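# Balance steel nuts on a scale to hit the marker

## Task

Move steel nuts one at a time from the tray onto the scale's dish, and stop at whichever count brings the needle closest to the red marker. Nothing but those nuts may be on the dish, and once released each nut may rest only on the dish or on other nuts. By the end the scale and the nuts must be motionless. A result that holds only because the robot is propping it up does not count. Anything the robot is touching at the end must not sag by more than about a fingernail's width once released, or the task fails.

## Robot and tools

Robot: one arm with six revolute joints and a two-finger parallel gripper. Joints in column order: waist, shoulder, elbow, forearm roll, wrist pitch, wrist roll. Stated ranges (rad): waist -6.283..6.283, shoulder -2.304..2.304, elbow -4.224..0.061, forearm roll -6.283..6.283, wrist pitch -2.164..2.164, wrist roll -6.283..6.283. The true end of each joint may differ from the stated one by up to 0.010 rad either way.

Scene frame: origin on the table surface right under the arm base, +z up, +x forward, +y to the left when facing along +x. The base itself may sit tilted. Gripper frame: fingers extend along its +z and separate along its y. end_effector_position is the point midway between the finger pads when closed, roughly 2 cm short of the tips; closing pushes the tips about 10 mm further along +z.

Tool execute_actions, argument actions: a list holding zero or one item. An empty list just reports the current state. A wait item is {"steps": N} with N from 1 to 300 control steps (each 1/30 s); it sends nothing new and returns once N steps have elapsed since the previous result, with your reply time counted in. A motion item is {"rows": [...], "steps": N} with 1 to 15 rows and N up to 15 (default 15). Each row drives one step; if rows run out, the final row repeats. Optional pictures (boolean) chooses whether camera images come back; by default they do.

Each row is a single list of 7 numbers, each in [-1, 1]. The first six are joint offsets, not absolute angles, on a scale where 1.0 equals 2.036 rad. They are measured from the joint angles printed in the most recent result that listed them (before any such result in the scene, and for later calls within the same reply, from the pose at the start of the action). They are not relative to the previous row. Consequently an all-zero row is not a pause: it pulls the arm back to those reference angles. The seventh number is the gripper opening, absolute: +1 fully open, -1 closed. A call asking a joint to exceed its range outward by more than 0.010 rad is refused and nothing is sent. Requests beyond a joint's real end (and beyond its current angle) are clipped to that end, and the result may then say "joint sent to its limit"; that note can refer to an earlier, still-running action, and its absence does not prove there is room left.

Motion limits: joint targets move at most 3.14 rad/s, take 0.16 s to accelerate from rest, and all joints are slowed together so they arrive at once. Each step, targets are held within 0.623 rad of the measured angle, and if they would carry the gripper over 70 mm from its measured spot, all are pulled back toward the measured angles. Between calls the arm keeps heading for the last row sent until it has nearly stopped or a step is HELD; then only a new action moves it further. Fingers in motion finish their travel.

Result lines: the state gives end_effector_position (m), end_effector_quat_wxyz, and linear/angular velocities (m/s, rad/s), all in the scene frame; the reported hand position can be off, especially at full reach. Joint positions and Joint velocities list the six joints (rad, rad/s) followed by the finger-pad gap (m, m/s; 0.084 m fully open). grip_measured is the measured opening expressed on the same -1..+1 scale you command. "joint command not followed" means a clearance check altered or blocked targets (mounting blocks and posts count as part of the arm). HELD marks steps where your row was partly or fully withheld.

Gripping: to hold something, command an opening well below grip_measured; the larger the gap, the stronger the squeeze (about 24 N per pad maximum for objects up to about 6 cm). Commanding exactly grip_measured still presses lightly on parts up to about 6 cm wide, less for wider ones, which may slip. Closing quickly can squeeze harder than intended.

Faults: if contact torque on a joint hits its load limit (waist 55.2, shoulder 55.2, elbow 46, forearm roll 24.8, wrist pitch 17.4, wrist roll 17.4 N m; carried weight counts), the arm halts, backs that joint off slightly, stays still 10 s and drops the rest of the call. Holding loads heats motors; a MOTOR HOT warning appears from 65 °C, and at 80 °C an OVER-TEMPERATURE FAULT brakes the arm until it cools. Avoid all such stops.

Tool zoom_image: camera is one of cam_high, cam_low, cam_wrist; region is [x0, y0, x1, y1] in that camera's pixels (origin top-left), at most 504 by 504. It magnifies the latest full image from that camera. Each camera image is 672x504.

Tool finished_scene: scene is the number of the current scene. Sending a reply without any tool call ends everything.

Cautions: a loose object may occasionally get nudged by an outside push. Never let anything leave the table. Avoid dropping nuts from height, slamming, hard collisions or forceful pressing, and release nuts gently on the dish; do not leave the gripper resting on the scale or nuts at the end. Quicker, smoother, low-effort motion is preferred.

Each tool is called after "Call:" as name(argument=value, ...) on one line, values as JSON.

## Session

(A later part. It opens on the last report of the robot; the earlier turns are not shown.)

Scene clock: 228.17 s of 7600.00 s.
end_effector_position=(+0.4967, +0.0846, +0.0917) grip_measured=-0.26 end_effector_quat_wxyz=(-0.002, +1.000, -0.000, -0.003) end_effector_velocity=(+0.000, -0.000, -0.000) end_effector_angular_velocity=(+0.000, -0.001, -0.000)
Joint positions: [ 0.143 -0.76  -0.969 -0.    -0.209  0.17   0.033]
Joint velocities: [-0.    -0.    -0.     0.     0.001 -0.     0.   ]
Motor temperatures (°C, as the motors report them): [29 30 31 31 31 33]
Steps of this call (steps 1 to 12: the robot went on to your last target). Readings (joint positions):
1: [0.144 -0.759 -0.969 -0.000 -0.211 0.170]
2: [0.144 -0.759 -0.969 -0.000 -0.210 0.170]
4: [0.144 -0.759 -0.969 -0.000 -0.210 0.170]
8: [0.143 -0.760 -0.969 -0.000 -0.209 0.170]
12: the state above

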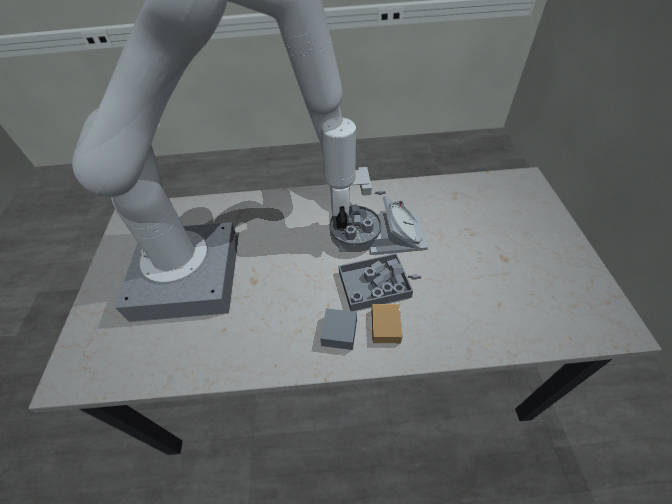

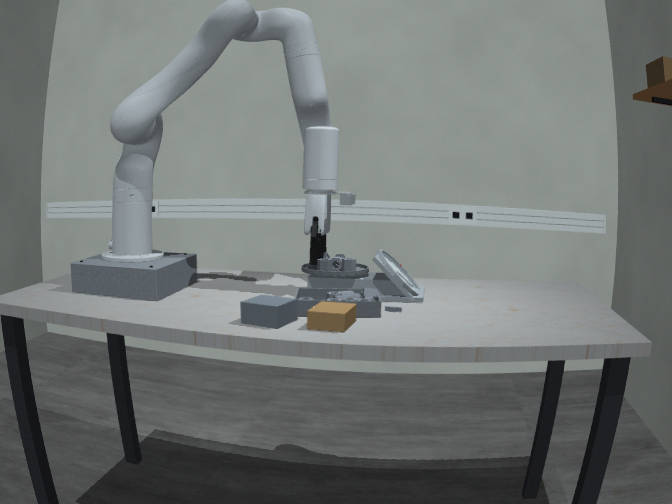

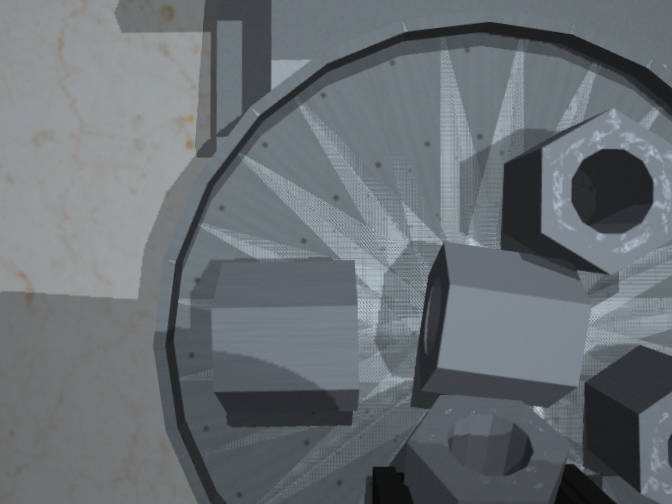

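Call:
execute_actions(actions=[{"rows":[[0,0.003,0.003,0,0,0,-0.5],[0,0.0045,0.005,0,0.0008,0,-0.45],[0,0.0045,0.005,0,0.0008,0,-0.4],[0,0.0045,0.005,0,0.0008,0,-0.34],[0,0.0045,0.005,0,0.0008,0,-0.28],[0,0.0045,0.005,0,0.0008,0,-0.24],[0,0.0045,0.005,0,0.0008,0,-0.2],[0,0.0045,0.005,0,0.0008,0,-0.16],[0,0.0045,0.005,0,0.0008,0,-0.12],[0,0.0045,0.005,0,0.0008,0,-0.08]],"steps":15}], pictures=false)

Call:
execute_actions(actions=[{"rows":[[0,0.008,0.002,0,-0.006,0,-0.08],[0,0.02,0.004,0,-0.016,0,-0.08],[0,0.04,0.008,0,-0.032,0,-0.08],[0,0.0643,0.0015,0,-0.062,0,-0.08]],"steps":14}])

Call:
execute_actions(actions=[{"rows":[[-0.05,0,0,0,0,-0.05,-0.08],[-0.1,0,0,0,0,-0.1,-0.08],[-0.15,0,0,0,0,-0.15,-0.08],[-0.199,0,0,0,0,-0.2,-0.08]],"steps":15}], pictures=false)

Call:
execute_actions(actions=[{"steps":18}])

Scene clock: 232.50 s of 7600.00 s.
end_effector_position=(+0.4940, +0.0841, +0.0940) grip_measured=-0.09 end_effector_quat_wxyz=(-0.002, +1.000, -0.000, -0.003) end_effector_velocity=(-0.001, +0.000, -0.000) end_effector_angular_velocity=(-0.000, +0.001, -0.000)
Joint positions: [ 0.143 -0.751 -0.959 -0.    -0.208  0.17   0.04 ]
Joint velocities: [ 0.     0.     0.001 -0.    -0.001  0.001  0.   ]
Motor temperatures (°C, as the motors report them): [29 30 31 31 31 33]
Steps of this call (steps 1 to 15: the robot went on to your last target; steps 16 to 115: nothing new was sent; steps 116 to 130: all 15 steps of this action). Readings (joint positions):
116: [0.143 -0.760 -0.969 -0.000 -0.209 0.170]
117: [0.143 -0.758 -0.967 -0.000 -0.209 0.170]
119: [0.143 -0.754 -0.962 -0.000 -0.208 0.170]
123: [0.143 -0.751 -0.960 -0.000 -0.207 0.170]
130: the state above

Scene clock: 232.97 s of 7600.00 s.
end_effector_position=(+0.5020, +0.0852, +0.1581) grip_measured=-0.09 end_effector_quat_wxyz=(-0.002, +1.000, -0.000, -0.002) end_effector_velocity=(-0.002, -0.000, +0.007) end_effector_angular_velocity=(-0.001, +0.007, +0.001)
Joint positions: [ 0.143 -0.622 -0.956 -0.    -0.332  0.17   0.04 ]
Joint velocities: [ 0.     0.015  0.001  0.    -0.021 -0.001 -0.   ]
Motor temperatures (°C, as the motors report them): [29 30 31 31 31 33]
Steps of this call (steps 1 to 14: all 14 steps of this action). Readings (joint positions):
1: [0.143 -0.751 -0.959 -0.000 -0.208 0.170]
2: [0.143 -0.747 -0.957 -0.000 -0.212 0.170]
4: [0.143 -0.720 -0.951 -0.000 -0.234 0.170]
8: [0.143 -0.637 -0.957 -0.000 -0.312 0.170]
14: the state above

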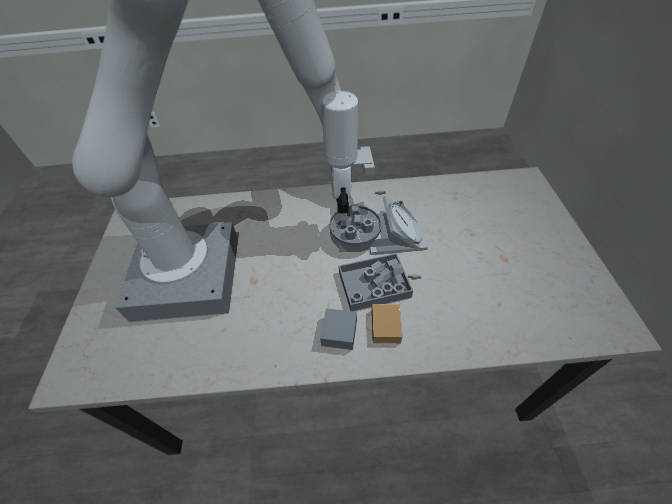

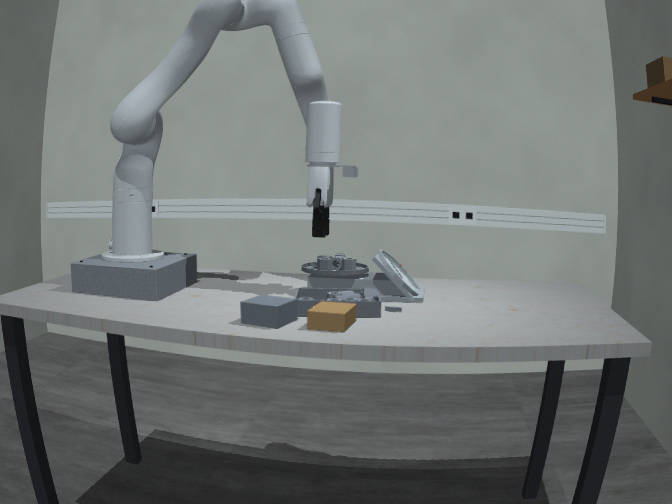

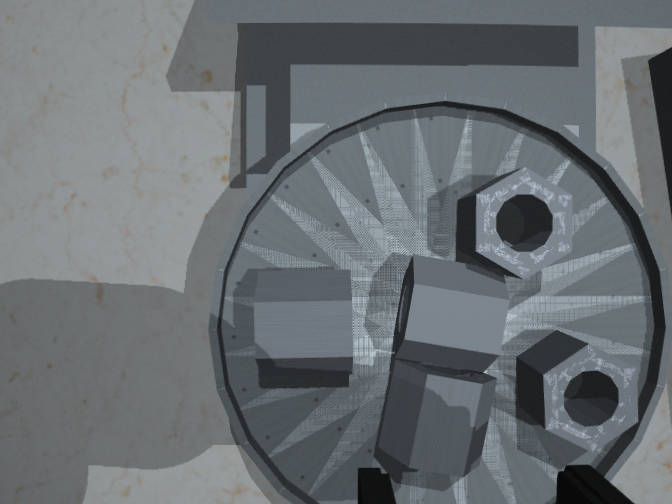

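Scene clock: 233.47 s of 7600.00 s.
end_effector_position=(+0.4978, -0.1072, +0.1575) grip_measured=-0.09 end_effector_quat_wxyz=(-0.001, +1.000, -0.001, -0.002) end_effector_velocity=(-0.038, -0.172, -0.001) end_effector_angular_velocity=(+0.000, +0.002, +0.011)
Joint positions: [-0.237 -0.622 -0.956 -0.    -0.332 -0.21   0.04 ]
Joint velocities: [-0.346  0.001  0.003  0.001 -0.    -0.357 -0.   ]
Motor temperatures (°C, as the motors report them): [29 30 31 31 31 33]
Steps of this call (steps 1 to 15: all 15 steps of this action). Readings (joint positions):
1: [0.143 -0.622 -0.956 -0.000 -0.333 0.169]
2: [0.137 -0.621 -0.956 -0.000 -0.333 0.162]
4: [0.090 -0.622 -0.956 -0.000 -0.333 0.113]
8: [-0.040 -0.622 -0.956 -0.000 -0.332 -0.015]
15: the state above

Scene clock: 234.07 s of 7600.00 s.
end_effector_position=(+0.4951, -0.1193, +0.1575) grip_measured=-0.09 end_effector_quat_wxyz=(-0.001, +1.000, +0.001, -0.002) end_effector_velocity=(-0.000, -0.000, -0.000) end_effector_angular_velocity=(-0.000, -0.000, -0.001)
Joint positions: [-0.261 -0.622 -0.956 -0.    -0.332 -0.238  0.04 ]
Joint velocities: [-0.001 -0.    -0.    -0.001  0.001  0.001  0.   ]
Motor temperatures (°C, as the motors report them): [29 30 31 31 31 33]
Steps of this call (steps 1 to 18: the robot went on to your last target). Readings (joint positions):
1: [-0.246 -0.622 -0.955 -0.000 -0.332 -0.220]
2: [-0.251 -0.622 -0.955 -0.000 -0.332 -0.226]
4: [-0.256 -0.622 -0.955 -0.000 -0.332 -0.232]
8: [-0.260 -0.622 -0.955 -0.000 -0.332 -0.236]
18: the state above

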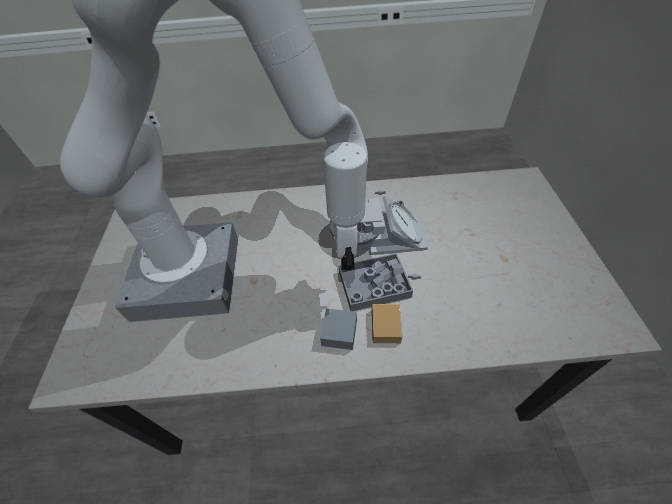

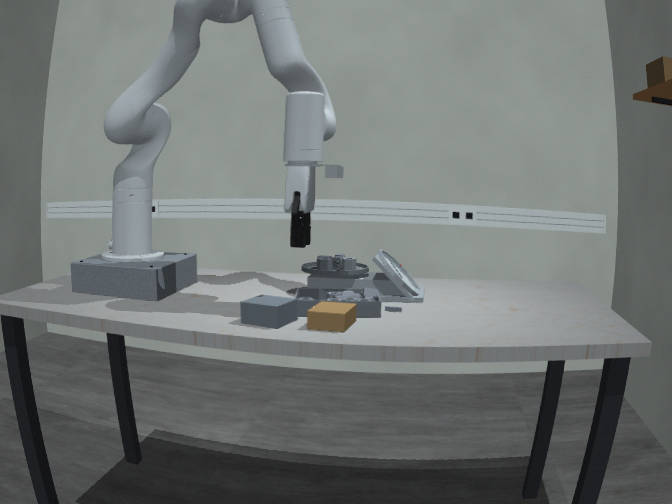

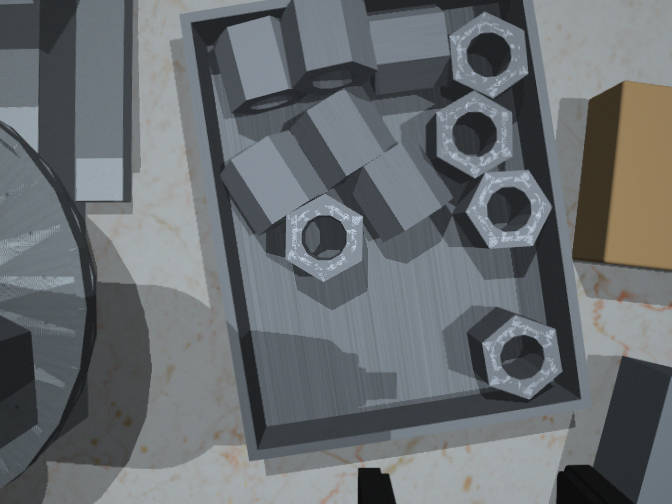

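Call:
execute_actions(actions=[{"rows":[[0.015,-0.03,-0.04,0,-0.008,0.02,-0.14],[0.03,-0.06,-0.075,0,-0.008,0.045,-0.14],[0.0437,-0.1,-0.095,0,0.008,0.068,-0.14],[0.0437,-0.1375,-0.1017,0,0.036,0.068,-0.14]],"steps":15}], pictures=false)

Call:
execute_actions(actions=[{"steps":12}])

Scene clock: 238.30 s of 7600.00 s.
end_effector_position=(+0.5545, -0.0829, +0.0646) grip_measured=-0.15 end_effector_quat_wxyz=(-0.001, +1.000, -0.024, -0.002) end_effector_velocity=(+0.015, +0.004, -0.012) end_effector_angular_velocity=(-0.003, -0.020, -0.014)
Joint positions: [-0.174 -0.897 -1.16  -0.    -0.261 -0.101  0.037]
Joint velocities: [ 0.011 -0.039 -0.038  0.     0.022  0.024  0.   ]
Motor temperatures (°C, as the motors report them): [29 30 31 31 31 33]
Steps of this call (steps 1 to 15: the robot went on to your last target; steps 16 to 112: nothing new was sent; steps 113 to 127: all 15 steps of this action). Readings (joint positions):
113: [-0.261 -0.622 -0.956 -0.000 -0.332 -0.237]
114: [-0.259 -0.627 -0.962 -0.000 -0.334 -0.234]
116: [-0.240 -0.667 -1.012 -0.000 -0.339 -0.205]
120: [-0.195 -0.815 -1.110 -0.000 -0.293 -0.136]
127: the state above

Scene clock: 238.70 s of 7600.00 s.
end_effector_position=(+0.5550, -0.0823, +0.0627) grip_measured=-0.15 end_effector_quat_wxyz=(-0.001, +1.000, -0.024, -0.002) end_effector_velocity=(-0.000, +0.000, -0.001) end_effector_angular_velocity=(+0.000, +0.001, -0.000)
Joint positions: [-0.173 -0.902 -1.163 -0.    -0.259 -0.099  0.037]
Joint velocities: [ 0.001 -0.002 -0.     0.001  0.     0.     0.   ]
Motor temperatures (°C, as the motors report them): [29 30 31 31 31 33]
Steps of this call (steps 1 to 12: the robot went on to your last target). Readings (joint positions):
1: [-0.174 -0.898 -1.161 -0.000 -0.260 -0.100]
2: [-0.173 -0.899 -1.161 -0.000 -0.260 -0.100]
4: [-0.173 -0.900 -1.162 -0.000 -0.259 -0.100]
8: [-0.173 -0.901 -1.162 -0.000 -0.259 -0.099]
12: the state above

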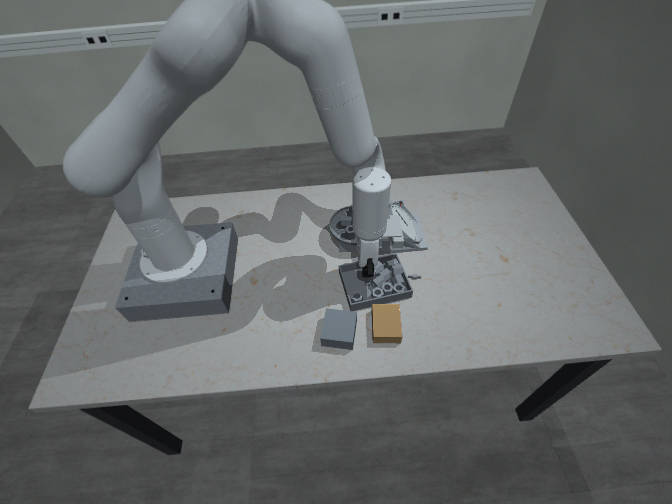

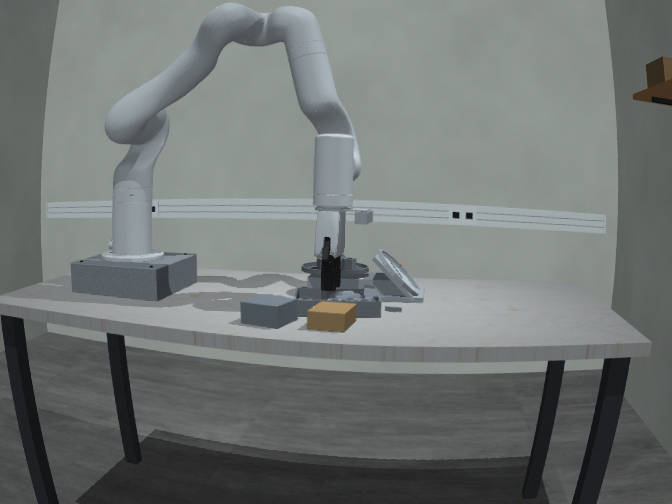

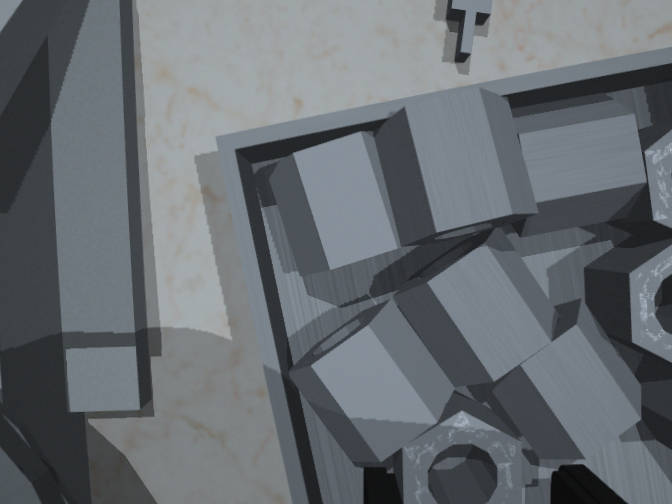

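Call:
execute_actions(actions=[{"rows":[[0.0008,-0.003,-0.0007,0,0.0023,0,-0.14],[0.0008,-0.006,-0.0014,0,0.0046,0,-0.14],[0.0008,-0.009,-0.0021,0,0.007,0,-0.14],[0.0008,-0.012,-0.0028,0,0.0093,0,-0.14],[0.0008,-0.014,-0.0033,0,0.011,0,-0.14],[0.0008,-0.0165,-0.004,0,0.0125,0,-0.14],[0.0008,-0.0185,-0.0045,0,0.014,0,-0.14],[0.0008,-0.0205,-0.005,0,0.0155,0,-0.14]],"steps":15}])

Scene clock: 242.40 s of 7600.00 s.
end_effector_position=(+0.5527, -0.0809, +0.0422) grip_measured=-0.15 end_effector_quat_wxyz=(-0.001, +1.000, -0.023, -0.002) end_effector_velocity=(+0.001, -0.000, -0.003) end_effector_angular_velocity=(-0.001, -0.004, -0.000)
Joint positions: [-0.171 -0.943 -1.172 -0.    -0.229 -0.099  0.037]
Joint velocities: [-0.    -0.006 -0.003  0.     0.007 -0.     0.   ]
Motor temperatures (°C, as the motors report them): [29 30 31 31 31 33]
Steps of this call (steps 1 to 15: the robot went on to your last target; steps 16 to 96: nothing new was sent; steps 97 to 111: all 15 steps of this action). Readings (joint positions):
97: [-0.172 -0.902 -1.163 -0.000 -0.259 -0.099]
98: [-0.172 -0.904 -1.163 -0.000 -0.257 -0.099]
100: [-0.171 -0.912 -1.165 -0.000 -0.251 -0.099]
104: [-0.171 -0.932 -1.169 -0.000 -0.237 -0.099]
111: the state above

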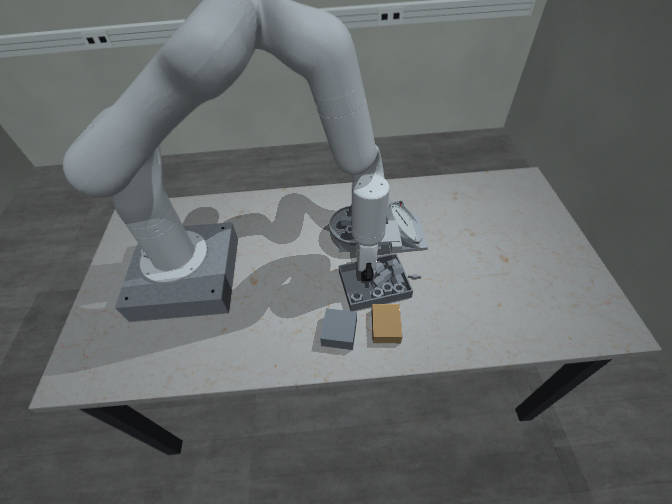

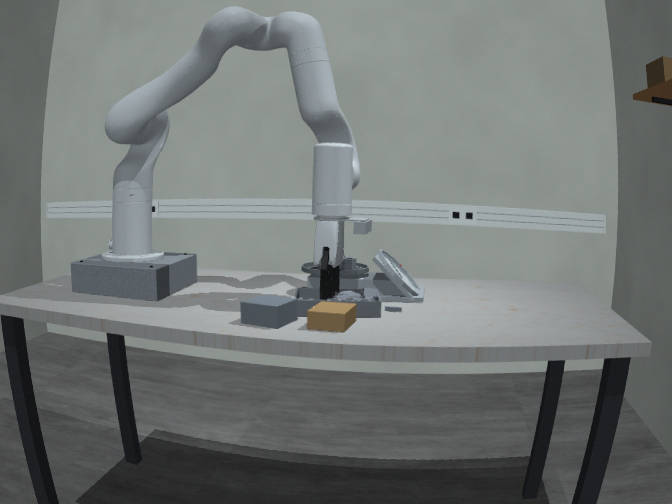

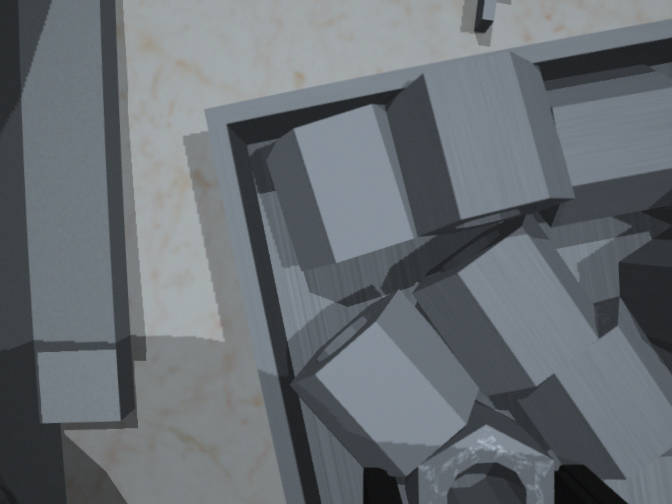

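Move forward 6 mm, close, lift.

Call:
execute_actions(actions=[{"rows":[[0,-0.001,-0.0022,0,-0.0012,0,-0.14],[0,-0.002,-0.0045,0,-0.0024,0,-0.14],[0,-0.003,-0.0067,0,-0.0036,0,-0.14],[0,-0.004,-0.009,0,-0.0048,0,-0.14],[0,-0.004,-0.009,0,-0.0048,0,-0.14],[0,-0.004,-0.009,0,-0.0048,0,-0.14],[0,-0.004,-0.009,0,-0.0048,0,-0.2],[0,-0.004,-0.009,0,-0.0048,0,-0.25],[0,-0.004,-0.009,0,-0.0048,0,-0.3],[0,-0.004,-0.009,0,-0.0048,0,-0.35],[0,-0.004,-0.009,0,-0.0048,0,-0.4],[0,-0.004,-0.009,0,-0.0048,0,-0.47],[0,-0.004,-0.009,0,-0.0048,0,-0.54],[0,-0.004,-0.009,0,-0.0048,0,-0.62]],"steps":15}], pictures=false)

Call:
execute_actions(actions=[{"rows":[[0,0,0,0,0,0,-0.62],[0,0,0,0,0,0,-0.62],[0,0.005,0.001,0,-0.004,0,-0.62],[0,0.015,0.0035,0,-0.0115,0,-0.62],[0,0.03,0.007,0,-0.023,0,-0.62],[0,0.055,0.012,0,-0.043,0,-0.62],[0,0.08,0.016,0,-0.064,0,-0.62],[0,0.11,0.02,0,-0.09,0,-0.62]],"steps":15}])

Scene clock: 248.20 s of 7600.00 s.
end_effector_position=(+0.5585, -0.0818, +0.0422) grip_measured=-0.34 end_effector_quat_wxyz=(-0.001, +1.000, -0.023, -0.002) end_effector_velocity=(-0.001, -0.000, -0.001) end_effector_angular_velocity=(+0.000, +0.003, +0.002)
Joint positions: [-0.171 -0.951 -1.191 -0.    -0.238 -0.099  0.029]
Joint velocities: [-0.001 -0.002 -0.001 -0.001 -0.003 -0.001 -0.   ]
Motor temperatures (°C, as the motors report them): [29 30 31 31 31 33]
Steps of this call (steps 1 to 15: the robot went on to your last target; steps 16 to 159: nothing new was sent; steps 160 to 174: all 15 steps of this action). Readings (joint positions):
160: [-0.171 -0.944 -1.173 -0.000 -0.228 -0.099]
161: [-0.171 -0.944 -1.174 -0.000 -0.229 -0.099]
163: [-0.171 -0.946 -1.180 -0.000 -0.233 -0.099]
167: [-0.171 -0.950 -1.189 -0.000 -0.238 -0.099]
174: the state above

Scene clock: 248.70 s of 7600.00 s.
end_effector_position=(+0.5670, -0.0833, +0.1543) grip_measured=-0.34 end_effector_quat_wxyz=(-0.001, +1.000, -0.023, -0.000) end_effector_velocity=(-0.033, +0.005, +0.035) end_effector_angular_velocity=(+0.011, +0.082, +0.003)
Joint positions: [-0.171 -0.735 -1.153 -0.    -0.412 -0.099  0.029]
Joint velocities: [-0.     0.089  0.053 -0.001 -0.119 -0.001 -0.   ]
Motor temperatures (°C, as the motors report them): [29 30 31 31 31 33]
Steps of this call (steps 1 to 15: all 15 steps of this action). Readings (joint positions):
1: [-0.171 -0.951 -1.191 -0.000 -0.238 -0.099]
2: [-0.171 -0.951 -1.191 -0.000 -0.238 -0.099]
4: [-0.171 -0.948 -1.189 -0.000 -0.241 -0.099]
8: [-0.171 -0.878 -1.173 -0.000 -0.297 -0.099]
15: the state above

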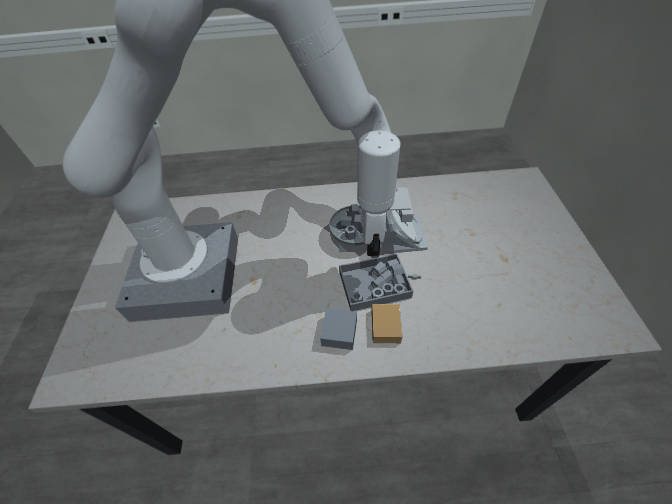

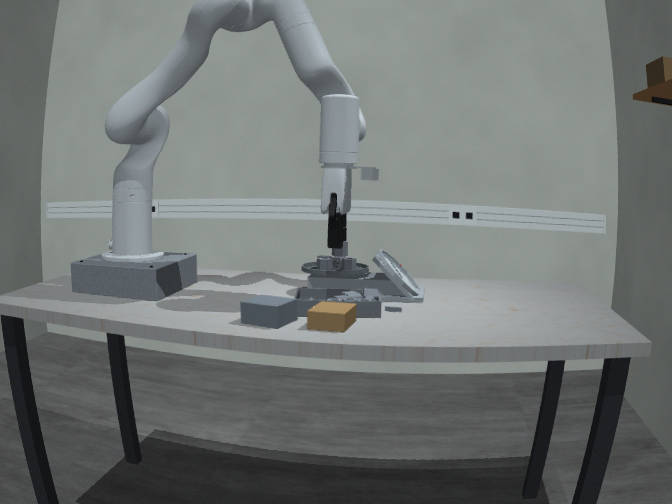

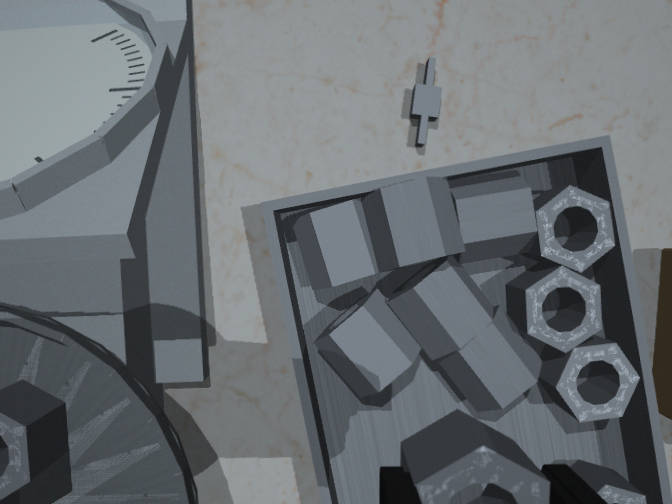

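Call:
execute_actions(actions=[{"rows":[[0.03,0.005,0.001,0,-0.005,0.025,-0.62],[0.06,0.005,0.001,0,-0.005,0.05,-0.62],[0.09,0.005,0.001,0,-0.005,0.075,-0.62],[0.1243,0.004,0.001,0,-0.004,0.101,-0.62]],"steps":15}], pictures=false)

Call:
execute_actions(actions=[{"rows":[[0.001,-0.006,-0.001,0,0.005,0,-0.62],[0.001,-0.012,-0.002,0,0.009,0,-0.62],[0.001,-0.018,-0.003,0,0.0135,0,-0.62],[0.001,-0.023,-0.0045,0,0.0172,0,-0.62]],"steps":15}])

Call:
zoom_image(camera="cam_low", region=[290,215,400,295])

Scene clock: 254.07 s of 7600.00 s.
end_effector_position=(+0.5691, +0.0584, +0.1588) grip_measured=-0.34 end_effector_quat_wxyz=(-0.002, +1.000, +0.000, -0.001) end_effector_velocity=(-0.002, +0.022, -0.000) end_effector_angular_velocity=(-0.000, -0.001, -0.003)
Joint positions: [ 0.077 -0.727 -1.151 -0.    -0.421  0.103  0.029]
Joint velocities: [ 0.039 -0.001 -0.001 -0.001  0.001  0.043 -0.   ]
Motor temperatures (°C, as the motors report them): [29 30 31 31 31 33]
Steps of this call (steps 1 to 15: the robot went on to your last target; steps 16 to 146: nothing new was sent; steps 147 to 161: all 15 steps of this action). Readings (joint positions):
147: [-0.170 -0.727 -1.150 -0.000 -0.422 -0.099]
148: [-0.165 -0.727 -1.150 -0.000 -0.422 -0.093]
150: [-0.120 -0.726 -1.150 -0.000 -0.422 -0.054]
154: [-0.002 -0.727 -1.151 -0.000 -0.421 0.038]
161: the state above

Scene clock: 254.57 s of 7600.00 s.
end_effector_position=(+0.5692, +0.0596, +0.1351) grip_measured=-0.34 end_effector_quat_wxyz=(-0.002, +1.000, +0.001, -0.003) end_effector_velocity=(-0.000, +0.000, -0.002) end_effector_angular_velocity=(+0.000, +0.000, -0.000)
Joint positions: [ 0.079 -0.773 -1.16  -0.    -0.386  0.103  0.029]
Joint velocities: [ 0.001 -0.003 -0.     0.001  0.003 -0.     0.   ]
Motor temperatures (°C, as the motors report them): [29 30 31 31 31 33]
Steps of this call (steps 1 to 15: all 15 steps of this action). Readings (joint positions):
1: [0.078 -0.727 -1.151 -0.000 -0.420 0.104]
2: [0.079 -0.730 -1.152 -0.000 -0.417 0.104]
4: [0.078 -0.746 -1.154 -0.000 -0.406 0.103]
8: [0.079 -0.770 -1.158 -0.000 -0.389 0.103]
15: the state above

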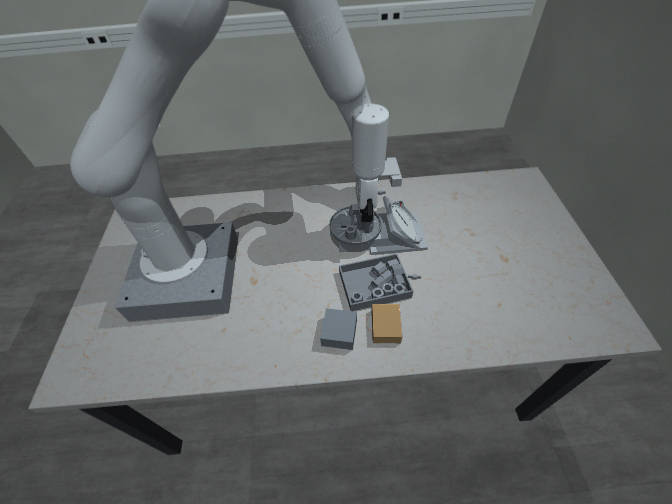

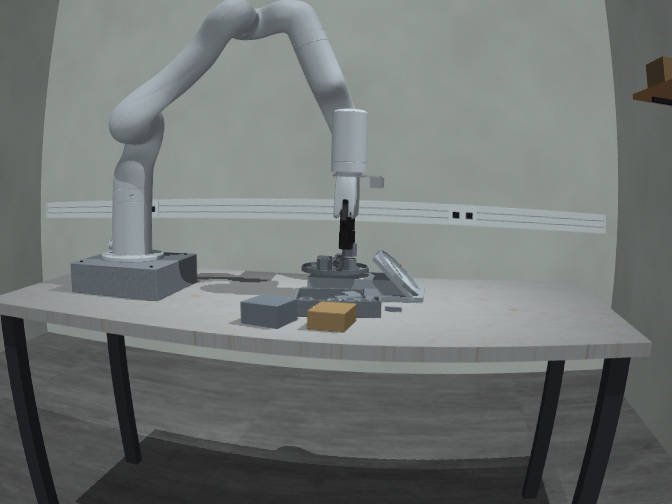

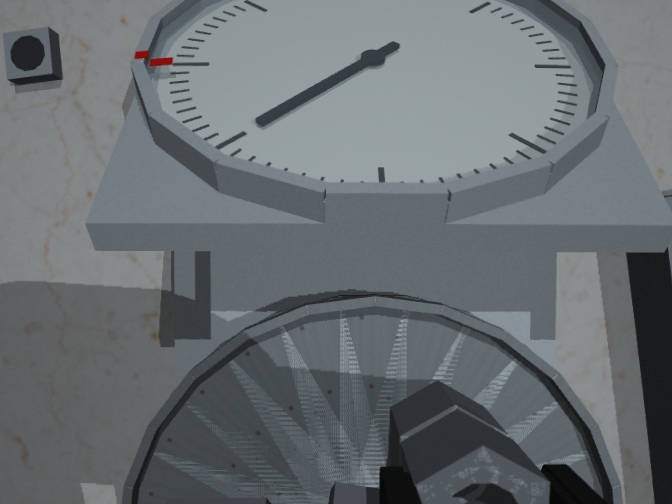

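Region (290, 215, 400, 295) of cam_low's 672x504 image, scaled by 4.582, with more detail than that image has; it fills the top 367 rows of this view, and the rest is white.

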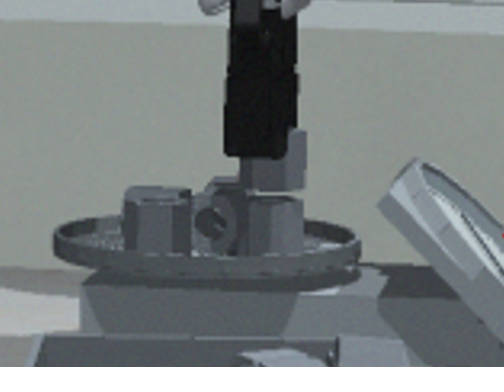

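Call:
execute_actions(actions=[{"rows":[[0.0013,-0.001,0,0,0.001,0,-0.62],[0.0013,-0.002,-0.0003,0,0.0017,0,-0.62],[0.0013,-0.003,-0.0005,0,0.0025,0,-0.62],[0.0013,-0.0035,-0.0006,0,0.003,0,-0.62],[0.0013,-0.0035,-0.0006,0,0.003,0,-0.62],[0.0013,-0.0035,-0.0006,0,0.003,0,-0.62],[0.0013,-0.0035,-0.0006,0,0.003,0,-0.5],[0.0013,-0.0035,-0.0006,0,0.003,0,-0.4],[0.0013,-0.0035,-0.0006,0,0.003,0,-0.33],[0.0013,-0.0035,-0.0006,0,0.003,0,-0.29],[0.0013,-0.0035,-0.0006,0,0.003,0,-0.25],[0.0013,-0.0035,-0.0006,0,0.003,0,-0.2],[0.0013,-0.0035,-0.0006,0,0.003,0,-0.12]],"steps":15}], pictures=false)

Call:
execute_actions(actions=[{"rows":[[0,0,0,0,0,0,-0.12],[0,0,0,0,0,0,-0.12],[0,0.008,0.001,0,-0.007,0,-0.12],[0,0.018,0.003,0,-0.015,0,-0.12],[0,0.03,0.005,0,-0.025,0,-0.12]],"steps":12}], pictures=false)

Call:
execute_actions(actions=[{"rows":[[0.006,-0.02,-0.04,0,-0.02,0.007,-0.12]],"steps":15}], pictures=false)

Call:
execute_actions(actions=[{"steps":75}])

Scene clock: 260.67 s of 7600.00 s.
end_effector_position=(+0.5691, +0.0611, +0.1315) grip_measured=-0.13 end_effector_quat_wxyz=(-0.002, +1.000, +0.002, -0.002) end_effector_velocity=(-0.000, -0.000, -0.001) end_effector_angular_velocity=(-0.000, +0.000, +0.001)
Joint positions: [ 0.082 -0.78  -1.161 -0.    -0.38   0.103  0.038]
Joint velocities: [ 0.    -0.001  0.    -0.001  0.001  0.001  0.001]
Motor temperatures (°C, as the motors report them): [29 30 31 31 31 33]
Steps of this call (steps 1 to 15: the robot went on to your last target; steps 16 to 168: nothing new was sent; steps 169 to 183: all 15 steps of this action). Readings (joint positions):
169: [0.080 -0.774 -1.160 -0.000 -0.386 0.103]
170: [0.080 -0.774 -1.160 -0.000 -0.385 0.103]
172: [0.081 -0.777 -1.160 -0.000 -0.383 0.103]
176: [0.082 -0.780 -1.161 -0.000 -0.380 0.103]
183: the state above

Scene clock: 261.07 s of 7600.00 s.
end_effector_position=(+0.5691, +0.0610, +0.1623) grip_measured=-0.13 end_effector_quat_wxyz=(-0.002, +1.000, +0.002, -0.002) end_effector_velocity=(-0.009, -0.001, +0.006) end_effector_angular_velocity=(-0.002, +0.021, -0.001)
Joint positions: [ 0.082 -0.721 -1.151 -0.    -0.429  0.103  0.038]
Joint velocities: [ 0.     0.017  0.014  0.    -0.025  0.002 -0.   ]
Motor temperatures (°C, as the motors report them): [29 30 31 31 31 33]
Steps of this call (steps 1 to 12: all 12 steps of this action). Readings (joint positions):
1: [0.082 -0.780 -1.161 -0.000 -0.380 0.103]
2: [0.082 -0.780 -1.161 -0.000 -0.380 0.103]
4: [0.082 -0.776 -1.160 -0.000 -0.384 0.103]
8: [0.082 -0.731 -1.154 -0.000 -0.419 0.103]
12: the state above

Scene clock: 261.57 s of 7600.00 s.
end_effector_position=(+0.5926, +0.0708, +0.1645) grip_measured=-0.13 end_effector_quat_wxyz=(-0.002, +1.000, +0.001, -0.002) end_effector_velocity=(+0.002, +0.001, +0.000) end_effector_angular_velocity=(+0.000, -0.001, +0.001)
Joint positions: [ 0.094 -0.762 -1.232 -0.    -0.469  0.117  0.038]
Joint velocities: [ 0.001 -0.002 -0.005  0.001 -0.002 -0.001 -0.   ]
Motor temperatures (°C, as the motors report them): [29 30 31 31 31 33]
Steps of this call (steps 1 to 15: all 15 steps of this action). Readings (joint positions):
1: [0.082 -0.721 -1.152 -0.000 -0.430 0.103]
2: [0.083 -0.724 -1.158 -0.000 -0.434 0.104]
4: [0.088 -0.743 -1.195 -0.000 -0.451 0.111]
8: [0.093 -0.759 -1.227 -0.000 -0.466 0.116]
15: the state above

Scene clock: 264.07 s of 7600.00 s.
end_effector_position=(+0.5928, +0.0708, +0.1645) grip_measured=-0.13 end_effector_quat_wxyz=(-0.002, +1.000, +0.001, -0.002) end_effector_velocity=(-0.000, -0.000, -0.000) end_effector_angular_velocity=(-0.001, +0.001, -0.000)
Joint positions: [ 0.094 -0.762 -1.233 -0.    -0.469  0.117  0.038]
Joint velocities: [-0.    -0.001  0.    -0.001 -0.     0.001  0.   ]
Motor temperatures (°C, as the motors report them): [29 30 31 31 31 33]
Steps of this call (steps 1 to 15: the robot went on to your last target; steps 16 to 75: nothing new was sent). Readings (joint positions):
1: [0.094 -0.762 -1.232 -0.000 -0.469 0.117]
2: [0.094 -0.762 -1.233 -0.000 -0.469 0.117]
4: [0.094 -0.762 -1.233 -0.000 -0.469 0.117]
8: [0.094 -0.762 -1.233 -0.000 -0.469 0.117]
75: the state above
The arm was judged still, so your last target was given up. Only a new action makes it travel on or press farther. Fingers that are still opening or closing keep moving.

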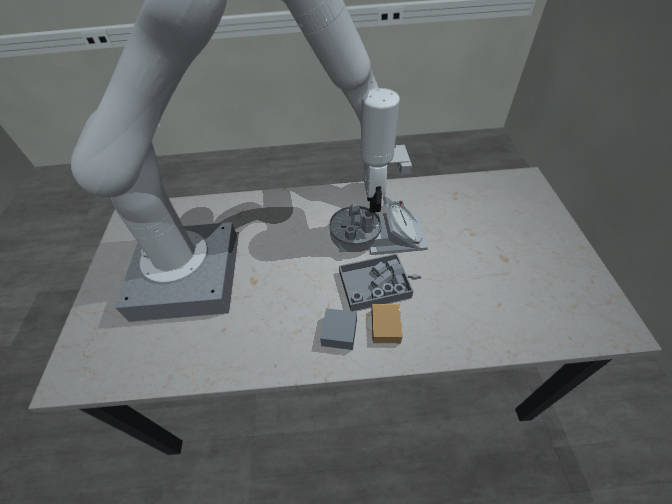

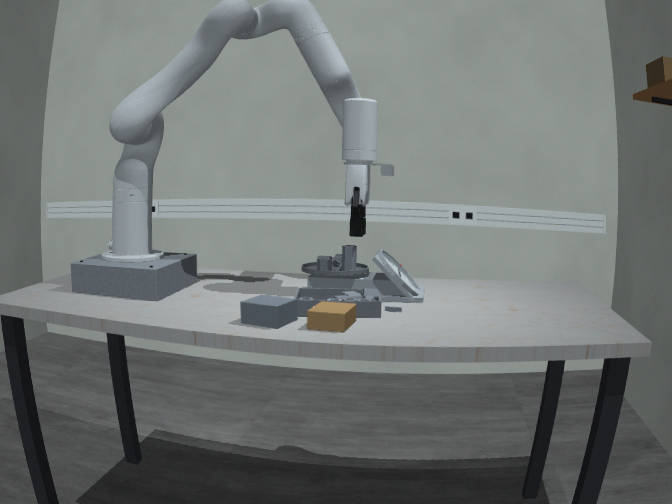

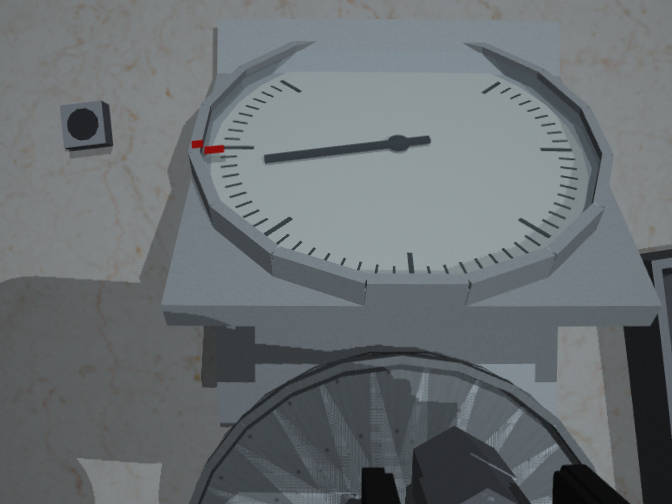

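Call:
execute_actions(actions=[{"steps":60}])

Call:
zoom_image(camera="cam_high", region=[320,180,440,270])

Scene clock: 266.40 s of 7600.00 s.
end_effector_position=(+0.5928, +0.0708, +0.1645) grip_measured=-0.13 end_effector_quat_wxyz=(-0.002, +1.000, +0.001, -0.002) end_effector_velocity=(+0.000, -0.001, +0.000) end_effector_angular_velocity=(-0.001, -0.000, +0.001)
Joint positions: [ 0.094 -0.762 -1.233 -0.    -0.469  0.117  0.038]
Joint velocities: [-0.001  0.001 -0.    -0.002 -0.001  0.    -0.   ]
Motor temperatures (°C, as the motors report them): [29 30 31 31 31 33]
Steps of this call (steps 1 to 70: nothing new was sent). Readings (joint positions):
1: [0.094 -0.762 -1.233 -0.000 -0.469 0.117]
2: [0.094 -0.762 -1.233 -0.000 -0.469 0.117]
4: [0.094 -0.762 -1.233 -0.000 -0.469 0.117]
8: [0.094 -0.762 -1.233 -0.000 -0.469 0.117]
70: the state above

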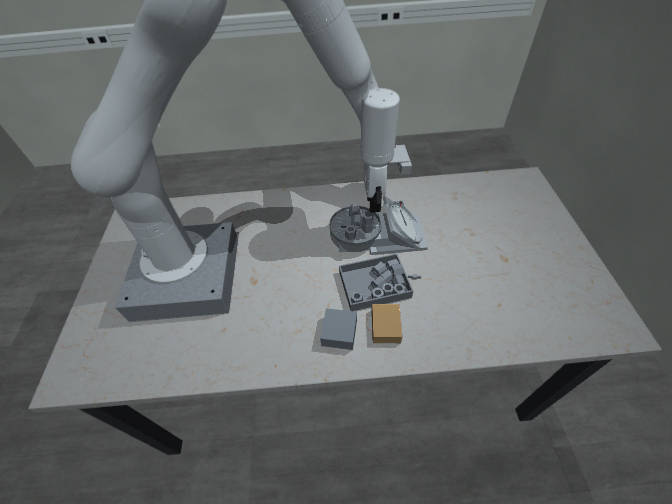

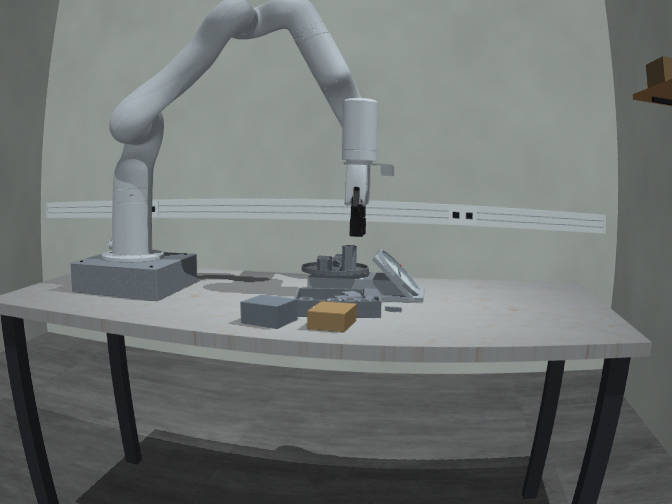

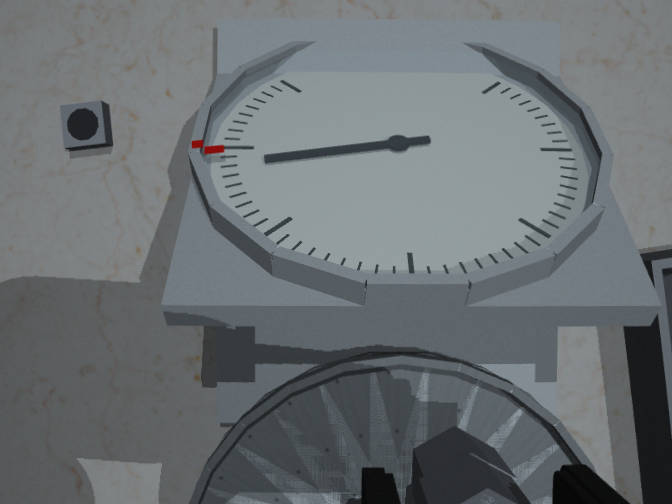

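Region (320, 180, 440, 270) of cam_high's 672x504 image, scaled by 4.200, with more detail than that image has; it fills the top 378 rows of this view, and the rest is white.

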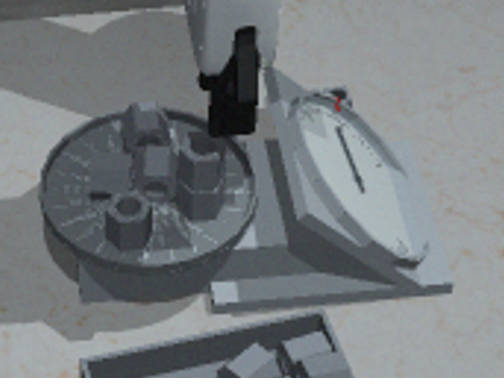

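Call:
finished_scene(scene=2)

The scene is finished: the task was done.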